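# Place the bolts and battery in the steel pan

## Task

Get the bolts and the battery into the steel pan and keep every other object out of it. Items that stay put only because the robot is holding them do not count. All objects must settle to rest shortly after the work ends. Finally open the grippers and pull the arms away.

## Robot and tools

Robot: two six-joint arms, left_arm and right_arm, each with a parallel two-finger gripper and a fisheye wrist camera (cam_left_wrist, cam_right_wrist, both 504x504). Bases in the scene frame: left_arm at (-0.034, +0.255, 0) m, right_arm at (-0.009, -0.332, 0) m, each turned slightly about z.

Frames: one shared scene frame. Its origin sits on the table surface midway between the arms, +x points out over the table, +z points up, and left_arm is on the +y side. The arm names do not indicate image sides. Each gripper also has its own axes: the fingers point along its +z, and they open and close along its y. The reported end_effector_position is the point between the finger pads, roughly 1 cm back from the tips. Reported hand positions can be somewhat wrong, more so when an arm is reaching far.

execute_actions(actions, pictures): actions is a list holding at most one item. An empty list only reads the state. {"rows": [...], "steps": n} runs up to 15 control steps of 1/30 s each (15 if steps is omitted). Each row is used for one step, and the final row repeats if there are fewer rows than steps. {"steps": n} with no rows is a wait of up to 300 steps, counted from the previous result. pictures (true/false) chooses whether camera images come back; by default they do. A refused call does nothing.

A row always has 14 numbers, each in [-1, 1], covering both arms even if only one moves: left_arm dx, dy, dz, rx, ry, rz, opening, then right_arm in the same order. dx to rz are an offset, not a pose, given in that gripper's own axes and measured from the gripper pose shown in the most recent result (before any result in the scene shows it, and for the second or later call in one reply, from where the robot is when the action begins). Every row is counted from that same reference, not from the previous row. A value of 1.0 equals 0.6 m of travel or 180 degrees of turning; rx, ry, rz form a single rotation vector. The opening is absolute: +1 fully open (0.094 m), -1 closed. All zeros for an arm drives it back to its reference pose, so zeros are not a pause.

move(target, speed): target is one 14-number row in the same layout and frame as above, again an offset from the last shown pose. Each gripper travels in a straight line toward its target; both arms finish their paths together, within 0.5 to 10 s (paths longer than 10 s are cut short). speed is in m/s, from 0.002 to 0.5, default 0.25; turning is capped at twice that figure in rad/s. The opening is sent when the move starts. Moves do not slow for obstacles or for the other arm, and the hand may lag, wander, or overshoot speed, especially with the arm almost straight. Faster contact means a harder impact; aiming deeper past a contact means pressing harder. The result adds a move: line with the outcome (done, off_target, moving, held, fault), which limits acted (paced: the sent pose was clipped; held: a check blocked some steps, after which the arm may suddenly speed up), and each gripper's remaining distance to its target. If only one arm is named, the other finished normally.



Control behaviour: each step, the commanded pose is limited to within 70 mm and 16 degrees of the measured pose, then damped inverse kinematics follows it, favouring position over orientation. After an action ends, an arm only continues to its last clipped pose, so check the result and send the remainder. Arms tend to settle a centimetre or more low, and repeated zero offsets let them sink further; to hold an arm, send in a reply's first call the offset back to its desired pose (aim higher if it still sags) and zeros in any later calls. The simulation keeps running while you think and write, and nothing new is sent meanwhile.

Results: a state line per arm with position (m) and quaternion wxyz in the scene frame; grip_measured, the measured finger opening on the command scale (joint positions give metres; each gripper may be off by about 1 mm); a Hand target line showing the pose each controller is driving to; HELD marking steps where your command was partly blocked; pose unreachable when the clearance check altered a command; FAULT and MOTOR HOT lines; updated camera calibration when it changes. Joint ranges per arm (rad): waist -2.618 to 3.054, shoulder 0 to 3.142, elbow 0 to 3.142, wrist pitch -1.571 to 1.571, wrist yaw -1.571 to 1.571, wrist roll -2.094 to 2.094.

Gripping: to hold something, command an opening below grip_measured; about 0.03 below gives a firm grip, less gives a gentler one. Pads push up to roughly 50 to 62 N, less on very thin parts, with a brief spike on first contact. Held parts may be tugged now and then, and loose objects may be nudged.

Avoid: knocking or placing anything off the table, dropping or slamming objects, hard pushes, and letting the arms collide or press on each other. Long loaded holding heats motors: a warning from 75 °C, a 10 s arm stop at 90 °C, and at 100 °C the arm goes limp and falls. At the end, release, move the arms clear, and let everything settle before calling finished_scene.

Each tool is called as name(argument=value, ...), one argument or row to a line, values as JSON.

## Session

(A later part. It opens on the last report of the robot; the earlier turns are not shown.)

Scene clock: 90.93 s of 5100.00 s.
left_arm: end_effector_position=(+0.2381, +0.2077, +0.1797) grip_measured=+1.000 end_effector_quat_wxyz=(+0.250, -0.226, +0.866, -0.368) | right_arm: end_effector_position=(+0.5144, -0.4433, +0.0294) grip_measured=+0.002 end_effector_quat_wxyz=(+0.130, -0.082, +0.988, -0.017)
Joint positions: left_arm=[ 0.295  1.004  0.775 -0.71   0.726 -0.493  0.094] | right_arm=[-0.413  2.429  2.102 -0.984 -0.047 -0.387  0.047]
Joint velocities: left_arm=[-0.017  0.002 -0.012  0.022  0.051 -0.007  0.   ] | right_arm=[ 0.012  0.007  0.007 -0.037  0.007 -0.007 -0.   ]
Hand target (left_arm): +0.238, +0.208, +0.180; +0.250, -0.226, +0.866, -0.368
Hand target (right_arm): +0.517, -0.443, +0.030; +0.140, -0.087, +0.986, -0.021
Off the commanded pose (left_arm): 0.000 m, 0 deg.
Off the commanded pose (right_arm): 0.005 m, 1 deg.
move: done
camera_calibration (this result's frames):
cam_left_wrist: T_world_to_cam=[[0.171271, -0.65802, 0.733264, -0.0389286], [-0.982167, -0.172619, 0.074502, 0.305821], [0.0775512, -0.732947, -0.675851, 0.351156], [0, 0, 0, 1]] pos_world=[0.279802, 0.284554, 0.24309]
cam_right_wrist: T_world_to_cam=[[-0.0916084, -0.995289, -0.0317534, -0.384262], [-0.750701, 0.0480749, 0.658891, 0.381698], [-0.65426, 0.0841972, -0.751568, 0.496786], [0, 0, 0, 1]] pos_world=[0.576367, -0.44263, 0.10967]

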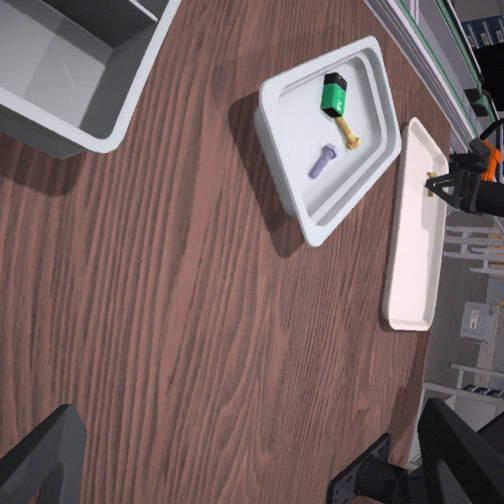

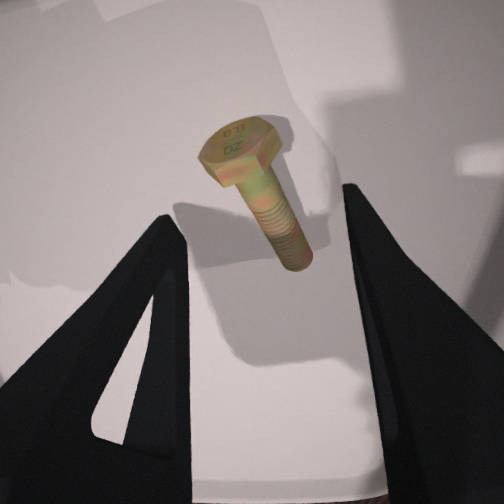

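move(
  target=[0,0,0,0,0,0,1,0,0,0.016,0,0,0,0],
)

move(
  target=[0,0,0,0,0,0,1,0,0,0,0,0,0,-1],
)

move(
  target=[0,0,0,0,0,0,1,0,0,-0.2,0,0,0,-1],
)

move(
  target=[0,0,0,0,0,0,1,-0.08,0.52,-0.03,0,-0.03,0,-1],
)

Scene clock: 93.97 s of 5100.00 s.
left_arm: end_effector_position=(+0.2381, +0.2077, +0.1797) grip_measured=+1.000 end_effector_quat_wxyz=(+0.250, -0.226, +0.866, -0.368) | right_arm: end_effector_position=(+0.5145, -0.4434, +0.0248) grip_measured=+0.002 end_effector_quat_wxyz=(+0.128, -0.083, +0.988, -0.016)
Joint positions: left_arm=[ 0.295  1.004  0.775 -0.71   0.726 -0.493  0.094] | right_arm=[-0.413  2.438  2.102 -0.98  -0.047 -0.388  0.047]
Joint velocities: left_arm=[-0.012 -0.002 -0.017  0.022 -0.007  0.007  0.   ] | right_arm=[ 0.012 -0.007 -0.017 -0.022 -0.022 -0.037 -0.   ]
Hand target (left_arm): +0.238, +0.208, +0.180; +0.250, -0.226, +0.866, -0.368
Hand target (right_arm): +0.517, -0.444, +0.020; +0.130, -0.082, +0.988, -0.017
Off the commanded pose (left_arm): 0.000 m, 0 deg.
Off the commanded pose (right_arm): 0.005 m, 0 deg.
move: done
camera_calibration (this result's frames):
cam_left_wrist: T_world_to_cam=[[0.171271, -0.65802, 0.733264, -0.0389286], [-0.982167, -0.172619, 0.074502, 0.305821], [0.0775512, -0.732947, -0.675851, 0.351156], [0, 0, 0, 1]] pos_world=[0.279802, 0.284554, 0.24309]
cam_right_wrist: T_world_to_cam=[[-0.0906746, -0.995361, -0.0321797, -0.384929], [-0.747305, 0.046648, 0.662842, 0.38238], [-0.658265, 0.084151, -0.748068, 0.495337], [0, 0, 0, 1]] pos_world=[0.576914, -0.442663, 0.104702]

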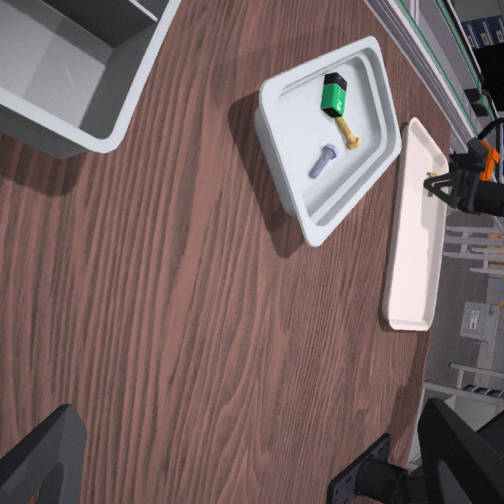

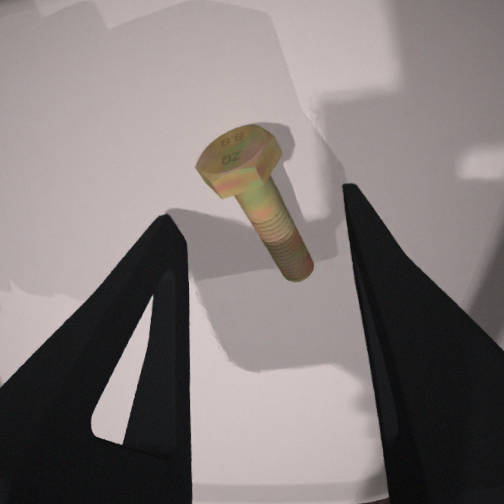

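Scene clock: 94.47 s of 5100.00 s.
left_arm: end_effector_position=(+0.2381, +0.2077, +0.1797) grip_measured=+1.000 end_effector_quat_wxyz=(+0.250, -0.226, +0.866, -0.368) | right_arm: end_effector_position=(+0.5146, -0.4430, +0.0248) grip_measured=-0.853 end_effector_quat_wxyz=(+0.128, -0.083, +0.988, -0.015)
Joint positions: left_arm=[ 0.295  1.004  0.775 -0.71   0.726 -0.493  0.094] | right_arm=[-0.413  2.438  2.102 -0.98  -0.048 -0.388  0.007]
Joint velocities: left_arm=[-0.022 -0.007 -0.007 -0.022  0.007 -0.007  0.   ] | right_arm=[ 0.002 -0.007  0.017  0.037 -0.037  0.007  0.001]
Hand target (left_arm): +0.238, +0.208, +0.180; +0.250, -0.226, +0.866, -0.368
Hand target (right_arm): +0.515, -0.443, +0.025; +0.128, -0.083, +0.988, -0.016
Off the commanded pose (left_arm): 0.000 m, 0 deg.
Off the commanded pose (right_arm): 0.000 m, 0 deg.
move: done
camera_calibration (this result's frames):
cam_left_wrist: T_world_to_cam=[[0.171271, -0.65802, 0.733264, -0.0389286], [-0.982167, -0.172619, 0.074502, 0.305821], [0.0775512, -0.732947, -0.675851, 0.351156], [0, 0, 0, 1]] pos_world=[0.279802, 0.284554, 0.24309]
cam_right_wrist: T_world_to_cam=[[-0.0901836, -0.995344, -0.0340077, -0.384792], [-0.747602, 0.0450974, 0.662614, 0.381879], [-0.657995, 0.0851811, -0.748189, 0.495689], [0, 0, 0, 1]] pos_world=[0.576953, -0.442446, 0.104744]

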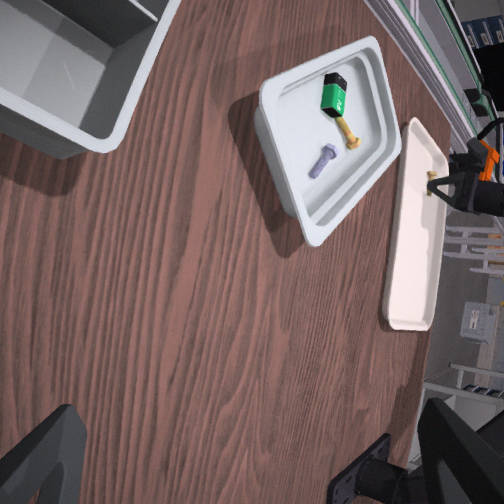

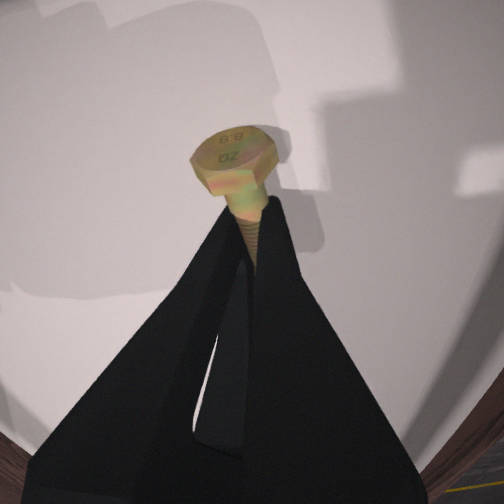

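Scene clock: 95.77 s of 5100.00 s.
left_arm: end_effector_position=(+0.2381, +0.2077, +0.1797) grip_measured=+1.000 end_effector_quat_wxyz=(+0.250, -0.226, +0.866, -0.368) | right_arm: end_effector_position=(+0.4834, -0.4358, +0.1286) grip_measured=-0.853 end_effector_quat_wxyz=(+0.115, -0.084, +0.990, -0.011)
Joint positions: left_arm=[ 0.295  1.004  0.775 -0.71   0.726 -0.493  0.094] | right_arm=[-0.413  2.335  2.34  -1.35  -0.048 -0.392  0.007]
Joint velocities: left_arm=[-0.002 -0.027  0.012  0.051  0.007 -0.007  0.   ] | right_arm=[ 0.012  0.002 -0.007 -0.066  0.007 -0.051  0.   ]
Hand target (left_arm): +0.238, +0.208, +0.180; +0.250, -0.226, +0.866, -0.368
Hand target (right_arm): +0.486, -0.441, +0.141; +0.128, -0.083, +0.988, -0.016
Off the commanded pose (left_arm): 0.000 m, 0 deg.
Off the commanded pose (right_arm): 0.014 m, 2 deg.
move: off_target (right_arm)
camera_calibration (this result's frames):
cam_left_wrist: T_world_to_cam=[[0.171271, -0.65802, 0.733264, -0.0389286], [-0.982167, -0.172619, 0.074502, 0.305821], [0.0775512, -0.732947, -0.675851, 0.351156], [0, 0, 0, 1]] pos_world=[0.279802, 0.284554, 0.24309]
cam_right_wrist: T_world_to_cam=[[-0.0874761, -0.995481, -0.0369614, -0.377902], [-0.729231, 0.0387143, 0.683171, 0.275154], [-0.678653, 0.0867146, -0.729322, 0.560494], [0, 0, 0, 1]] pos_world=[0.547974, -0.43545, 0.206836]

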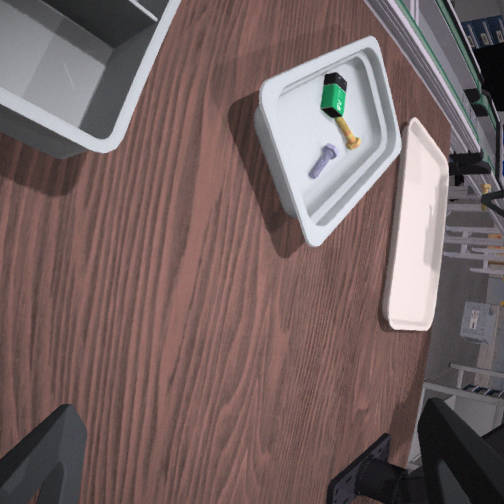

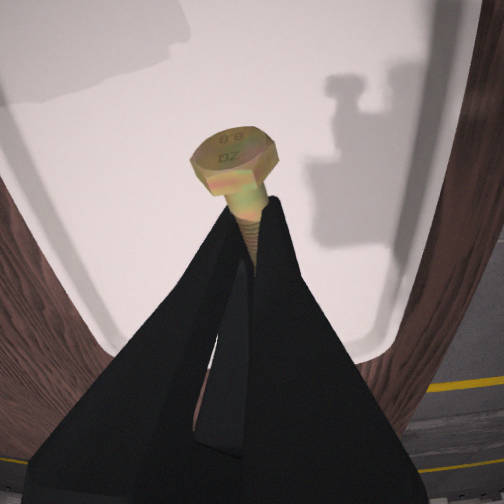

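Scene clock: 97.80 s of 5100.00 s.
left_arm: end_effector_position=(+0.2381, +0.2077, +0.1797) grip_measured=+1.000 end_effector_quat_wxyz=(+0.250, -0.226, +0.866, -0.368) | right_arm: end_effector_position=(+0.4714, -0.1132, +0.1328) grip_measured=-0.853 end_effector_quat_wxyz=(+0.146, -0.093, +0.985, +0.003)
Joint positions: left_arm=[ 0.295  1.004  0.775 -0.71   0.726 -0.493  0.094] | right_arm=[ 0.273  2.436  2.524 -1.382  0.098  0.257  0.007]
Joint velocities: left_arm=[ 0.002  0.002  0.007 -0.007 -0.051  0.081  0.   ] | right_arm=[-0.002 -0.007  0.012 -0.066  0.051 -0.022 -0.   ]
Hand target (left_arm): +0.238, +0.208, +0.180; +0.250, -0.226, +0.866, -0.368
Hand target (right_arm): +0.476, -0.118, +0.144; +0.159, -0.084, +0.984, +0.001
Off the commanded pose (left_arm): 0.000 m, 0 deg.
Off the commanded pose (right_arm): 0.013 m, 2 deg.
move: off_target (right_arm)
camera_calibration (this result's frames):
cam_left_wrist: T_world_to_cam=[[0.171271, -0.65802, 0.733264, -0.0389286], [-0.982167, -0.172619, 0.074502, 0.305821], [0.0775512, -0.732947, -0.675851, 0.351156], [0, 0, 0, 1]] pos_world=[0.279802, 0.284554, 0.24309]
cam_right_wrist: T_world_to_cam=[[-0.062707, -0.995364, -0.0729222, -0.0645302], [-0.769927, 0.00175418, 0.638129, 0.272028], [-0.635043, 0.09616, -0.766468, 0.512914], [0, 0, 0, 1]] pos_world=[0.531118, -0.11403, 0.214838]

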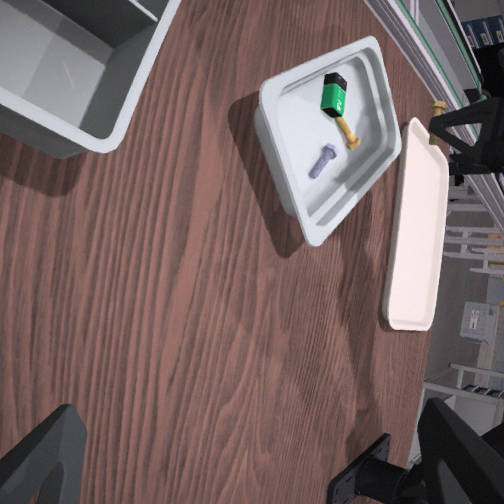

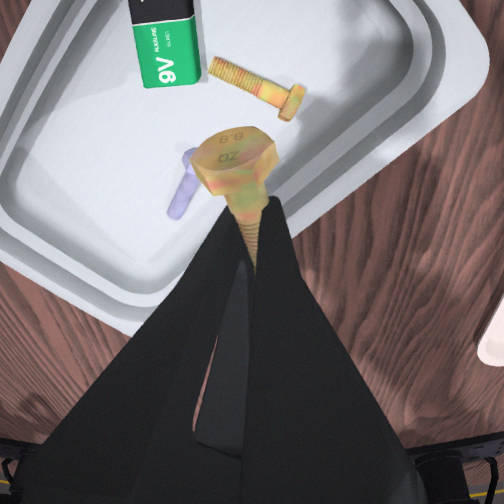

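move(
  target=[0,0,0,0,0,0,1,-0.02,0,0.13,0,0,0,-1],
)

move(
  target=[0,0,0,0,0,0,1,0,0,0,0,0,0,-0.3],
)

move(
  target=[0,0,0,0,0,0,1,0,0,-0.2,0,0,0,0],
)

Scene clock: 102.27 s of 5100.00 s.
left_arm: end_effector_position=(+0.2381, +0.2077, +0.1797) grip_measured=+1.000 end_effector_quat_wxyz=(+0.250, -0.226, +0.866, -0.368) | right_arm: end_effector_position=(+0.4933, -0.1108, +0.0439) grip_measured=-0.853 end_effector_quat_wxyz=(+0.117, -0.095, +0.989, -0.007)
Joint positions: left_arm=[ 0.295  1.004  0.775 -0.71   0.726 -0.493  0.094] | right_arm=[ 0.258  2.588  2.461 -1.227  0.092  0.242  0.007]
Joint velocities: left_arm=[-0.002 -0.012 -0.012  0.007  0.037  0.022  0.   ] | right_arm=[ 0.002  0.007 -0.012  0.066 -0.037 -0.037  0.   ]
Hand target (left_arm): +0.238, +0.208, +0.180; +0.250, -0.226, +0.866, -0.368
Hand target (right_arm): +0.504, -0.110, +0.062; +0.146, -0.093, +0.985, +0.002
Off the commanded pose (left_arm): 0.000 m, 0 deg.
Off the commanded pose (right_arm): 0.021 m, 4 deg.
After step 90, 0.47 s passed at rest.
move: off_target (right_arm)
camera_calibration (this result's frames):
cam_left_wrist: T_world_to_cam=[[0.171271, -0.65802, 0.733264, -0.0389286], [-0.982167, -0.172619, 0.074502, 0.305821], [0.0775512, -0.732947, -0.675851, 0.351156], [0, 0, 0, 1]] pos_world=[0.279802, 0.284554, 0.24309]
cam_right_wrist: T_world_to_cam=[[-0.0651429, -0.996903, -0.0440464, -0.0674995], [-0.732788, 0.0178298, 0.680223, 0.327252], [-0.677331, 0.0765884, -0.731681, 0.475582], [0, 0, 0, 1]] pos_world=[0.557536, -0.109549, 0.122396]

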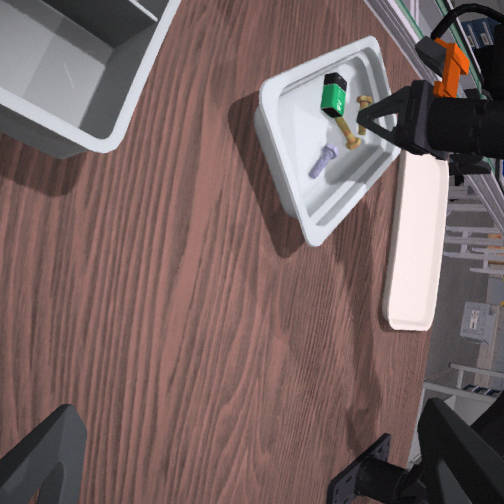

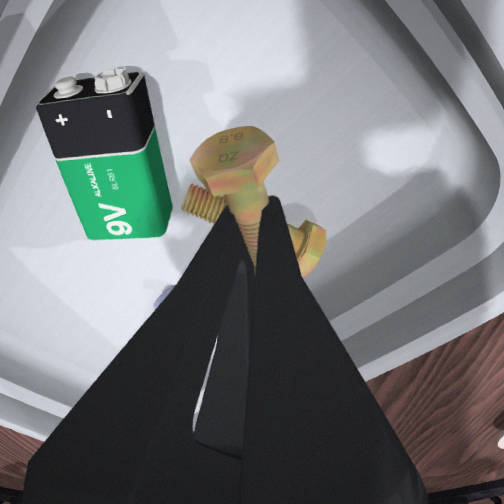

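Scene clock: 102.77 s of 5100.00 s.
left_arm: end_effector_position=(+0.2381, +0.2077, +0.1797) grip_measured=+1.000 end_effector_quat_wxyz=(+0.250, -0.226, +0.866, -0.368) | right_arm: end_effector_position=(+0.4933, -0.1108, +0.0439) grip_measured=-0.302 end_effector_quat_wxyz=(+0.117, -0.095, +0.989, -0.007)
Joint positions: left_arm=[ 0.295  1.004  0.775 -0.71   0.726 -0.493  0.094] | right_arm=[ 0.258  2.588  2.461 -1.227  0.092  0.242  0.033]
Joint velocities: left_arm=[-0.017 -0.002 -0.017  0.022 -0.007 -0.022  0.   ] | right_arm=[-0.007 -0.007 -0.007  0.007 -0.037  0.007 -0.   ]
Hand target (left_arm): +0.238, +0.208, +0.180; +0.250, -0.226, +0.866, -0.368
Hand target (right_arm): +0.493, -0.111, +0.044; +0.117, -0.095, +0.989, -0.007
Off the commanded pose (left_arm): 0.000 m, 0 deg.
Off the commanded pose (right_arm): 0.000 m, 0 deg.
move: done
camera_calibration (this result's frames):
cam_left_wrist: T_world_to_cam=[[0.171271, -0.65802, 0.733264, -0.0389286], [-0.982167, -0.172619, 0.074502, 0.305821], [0.0775512, -0.732947, -0.675851, 0.351156], [0, 0, 0, 1]] pos_world=[0.279802, 0.284554, 0.24309]
cam_right_wrist: T_world_to_cam=[[-0.0651429, -0.996903, -0.0440464, -0.0674995], [-0.732788, 0.0178298, 0.680223, 0.327252], [-0.677331, 0.0765884, -0.731681, 0.475582], [0, 0, 0, 1]] pos_world=[0.557536, -0.109549, 0.122396]

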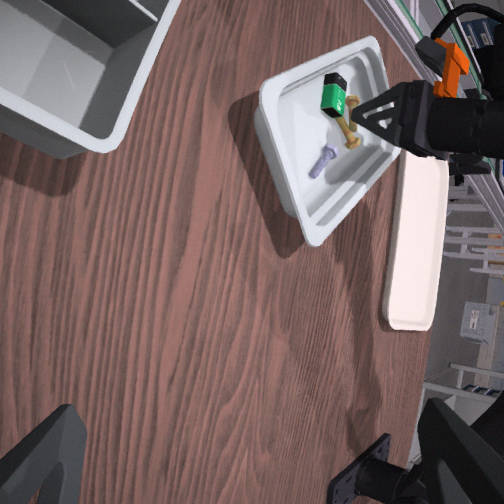

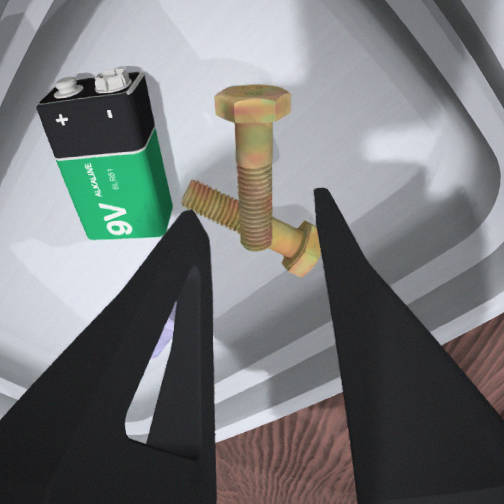

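Scene clock: 103.90 s of 5100.00 s.
left_arm: end_effector_position=(+0.2381, +0.2077, +0.1797) grip_measured=+1.000 end_effector_quat_wxyz=(+0.250, -0.226, +0.866, -0.368) | right_arm: end_effector_position=(+0.4683, -0.1121, +0.1524) grip_measured=-0.002 end_effector_quat_wxyz=(+0.145, -0.097, +0.985, +0.005)
Joint positions: left_arm=[ 0.295  1.004  0.775 -0.71   0.726 -0.493  0.094] | right_arm=[ 0.276  2.517  2.762 -1.538  0.092  0.252  0.047]
Joint velocities: left_arm=[-0.002  0.012 -0.007 -0.007 -0.007  0.095  0.   ] | right_arm=[ 0.007  0.007 -0.007 -0.022 -0.007  0.081  0.001]
Hand target (left_arm): +0.238, +0.208, +0.180; +0.250, -0.226, +0.866, -0.368
Hand target (right_arm): +0.466, -0.110, +0.161; +0.152, -0.097, +0.984, +0.006
Off the commanded pose (left_arm): 0.000 m, 0 deg.
Off the commanded pose (right_arm): 0.009 m, 4 deg.
joint sent to its limit (right arm) — the command would take joint 4 (wrist pitch) past its lower limit, so that joint was sent only as far as its limit.
move: off_target (right_arm)
camera_calibration (this result's frames):
cam_left_wrist: T_world_to_cam=[[0.171271, -0.65802, 0.733264, -0.0389286], [-0.982167, -0.172619, 0.074502, 0.305821], [0.0775512, -0.732947, -0.675851, 0.351156], [0, 0, 0, 1]] pos_world=[0.279802, 0.284554, 0.24309]
cam_right_wrist: T_world_to_cam=[[-0.0539067, -0.995613, -0.0764735, -0.0657846], [-0.768671, -0.00750888, 0.6396, 0.25529], [-0.637369, 0.0932617, -0.764894, 0.526278], [0, 0, 0, 1]] pos_world=[0.528121, -0.112661, 0.234232]

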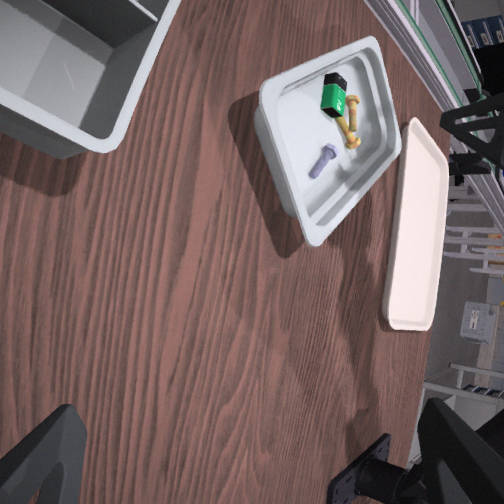

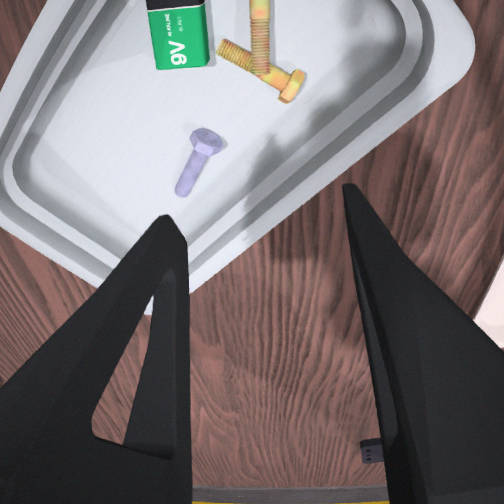

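move(
  target=[-0.05,-0.12,-0.1,-0.13,-0.34,-0.27,1,0.2,-0.3,0,0,0,0,0],
)

Scene clock: 110.40 s of 5100.00 s.
left_arm: end_effector_position=(+0.2388, +0.2104, +0.2713) grip_measured=+1.000 end_effector_quat_wxyz=(-0.414, +0.663, -0.605, +0.152) | right_arm: end_effector_position=(+0.3856, -0.3114, +0.1176) grip_measured=-0.002 end_effector_quat_wxyz=(+0.128, -0.096, +0.987, -0.001)
Joint positions: left_arm=[-0.614  1.148  1.24  -1.151 -0.794 -2.088  0.094] | right_arm=[-0.141  1.801  1.491 -1.005 -0.011 -0.148  0.047]
Joint velocities: left_arm=[ 0.007 -0.022  0.017 -0.022  0.037  0.007  0.   ] | right_arm=[ 0.002  0.012  0.007 -0.022 -0.037 -0.066 -0.   ]
Hand target (left_arm): +0.240, +0.213, +0.281; -0.422, +0.663, -0.599, +0.152
Hand target (right_arm): +0.388, -0.312, +0.124; +0.147, -0.098, +0.984, +0.000
Off the commanded pose (left_arm): 0.007 m, 15 deg.
Off the commanded pose (right_arm): 0.006 m, 2 deg.
joint sent to its limit (left arm) — the command would take joint 6 (wrist roll) past its lower limit, so that joint was sent only as far as its limit.
After step 90, 0.17 s passed at rest.
move: off_target (left_arm)
camera_calibration (this result's frames):
cam_left_wrist: T_world_to_cam=[[0.690601, -0.120413, 0.713142, -0.336151], [-0.223333, -0.973358, 0.0519239, 0.293544], [0.68789, -0.195126, -0.699094, 0.162362], [0, 0, 0, 1]] pos_world=[0.186017, 0.276928, 0.337987]
cam_right_wrist: T_world_to_cam=[[-0.0599463, -0.996485, -0.0585236, -0.271358], [-0.7464, 0.0058186, 0.665472, 0.204956], [-0.662792, 0.0835746, -0.744125, 0.469934], [0, 0, 0, 1]] pos_world=[0.448181, -0.310871, 0.197417]

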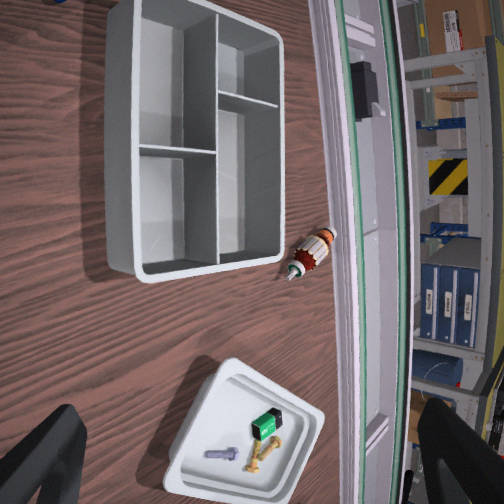

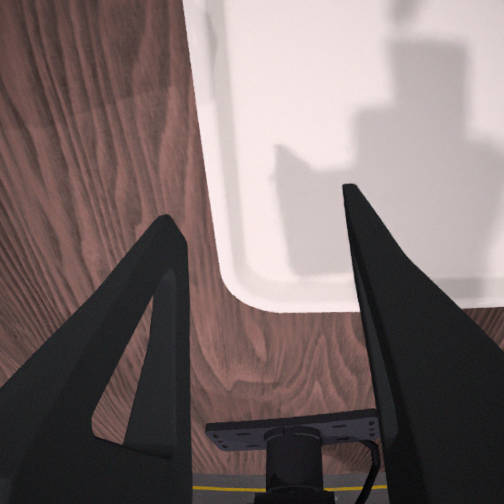

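finished_scene(
  scene=1,
)

The scene is finished: the task was done.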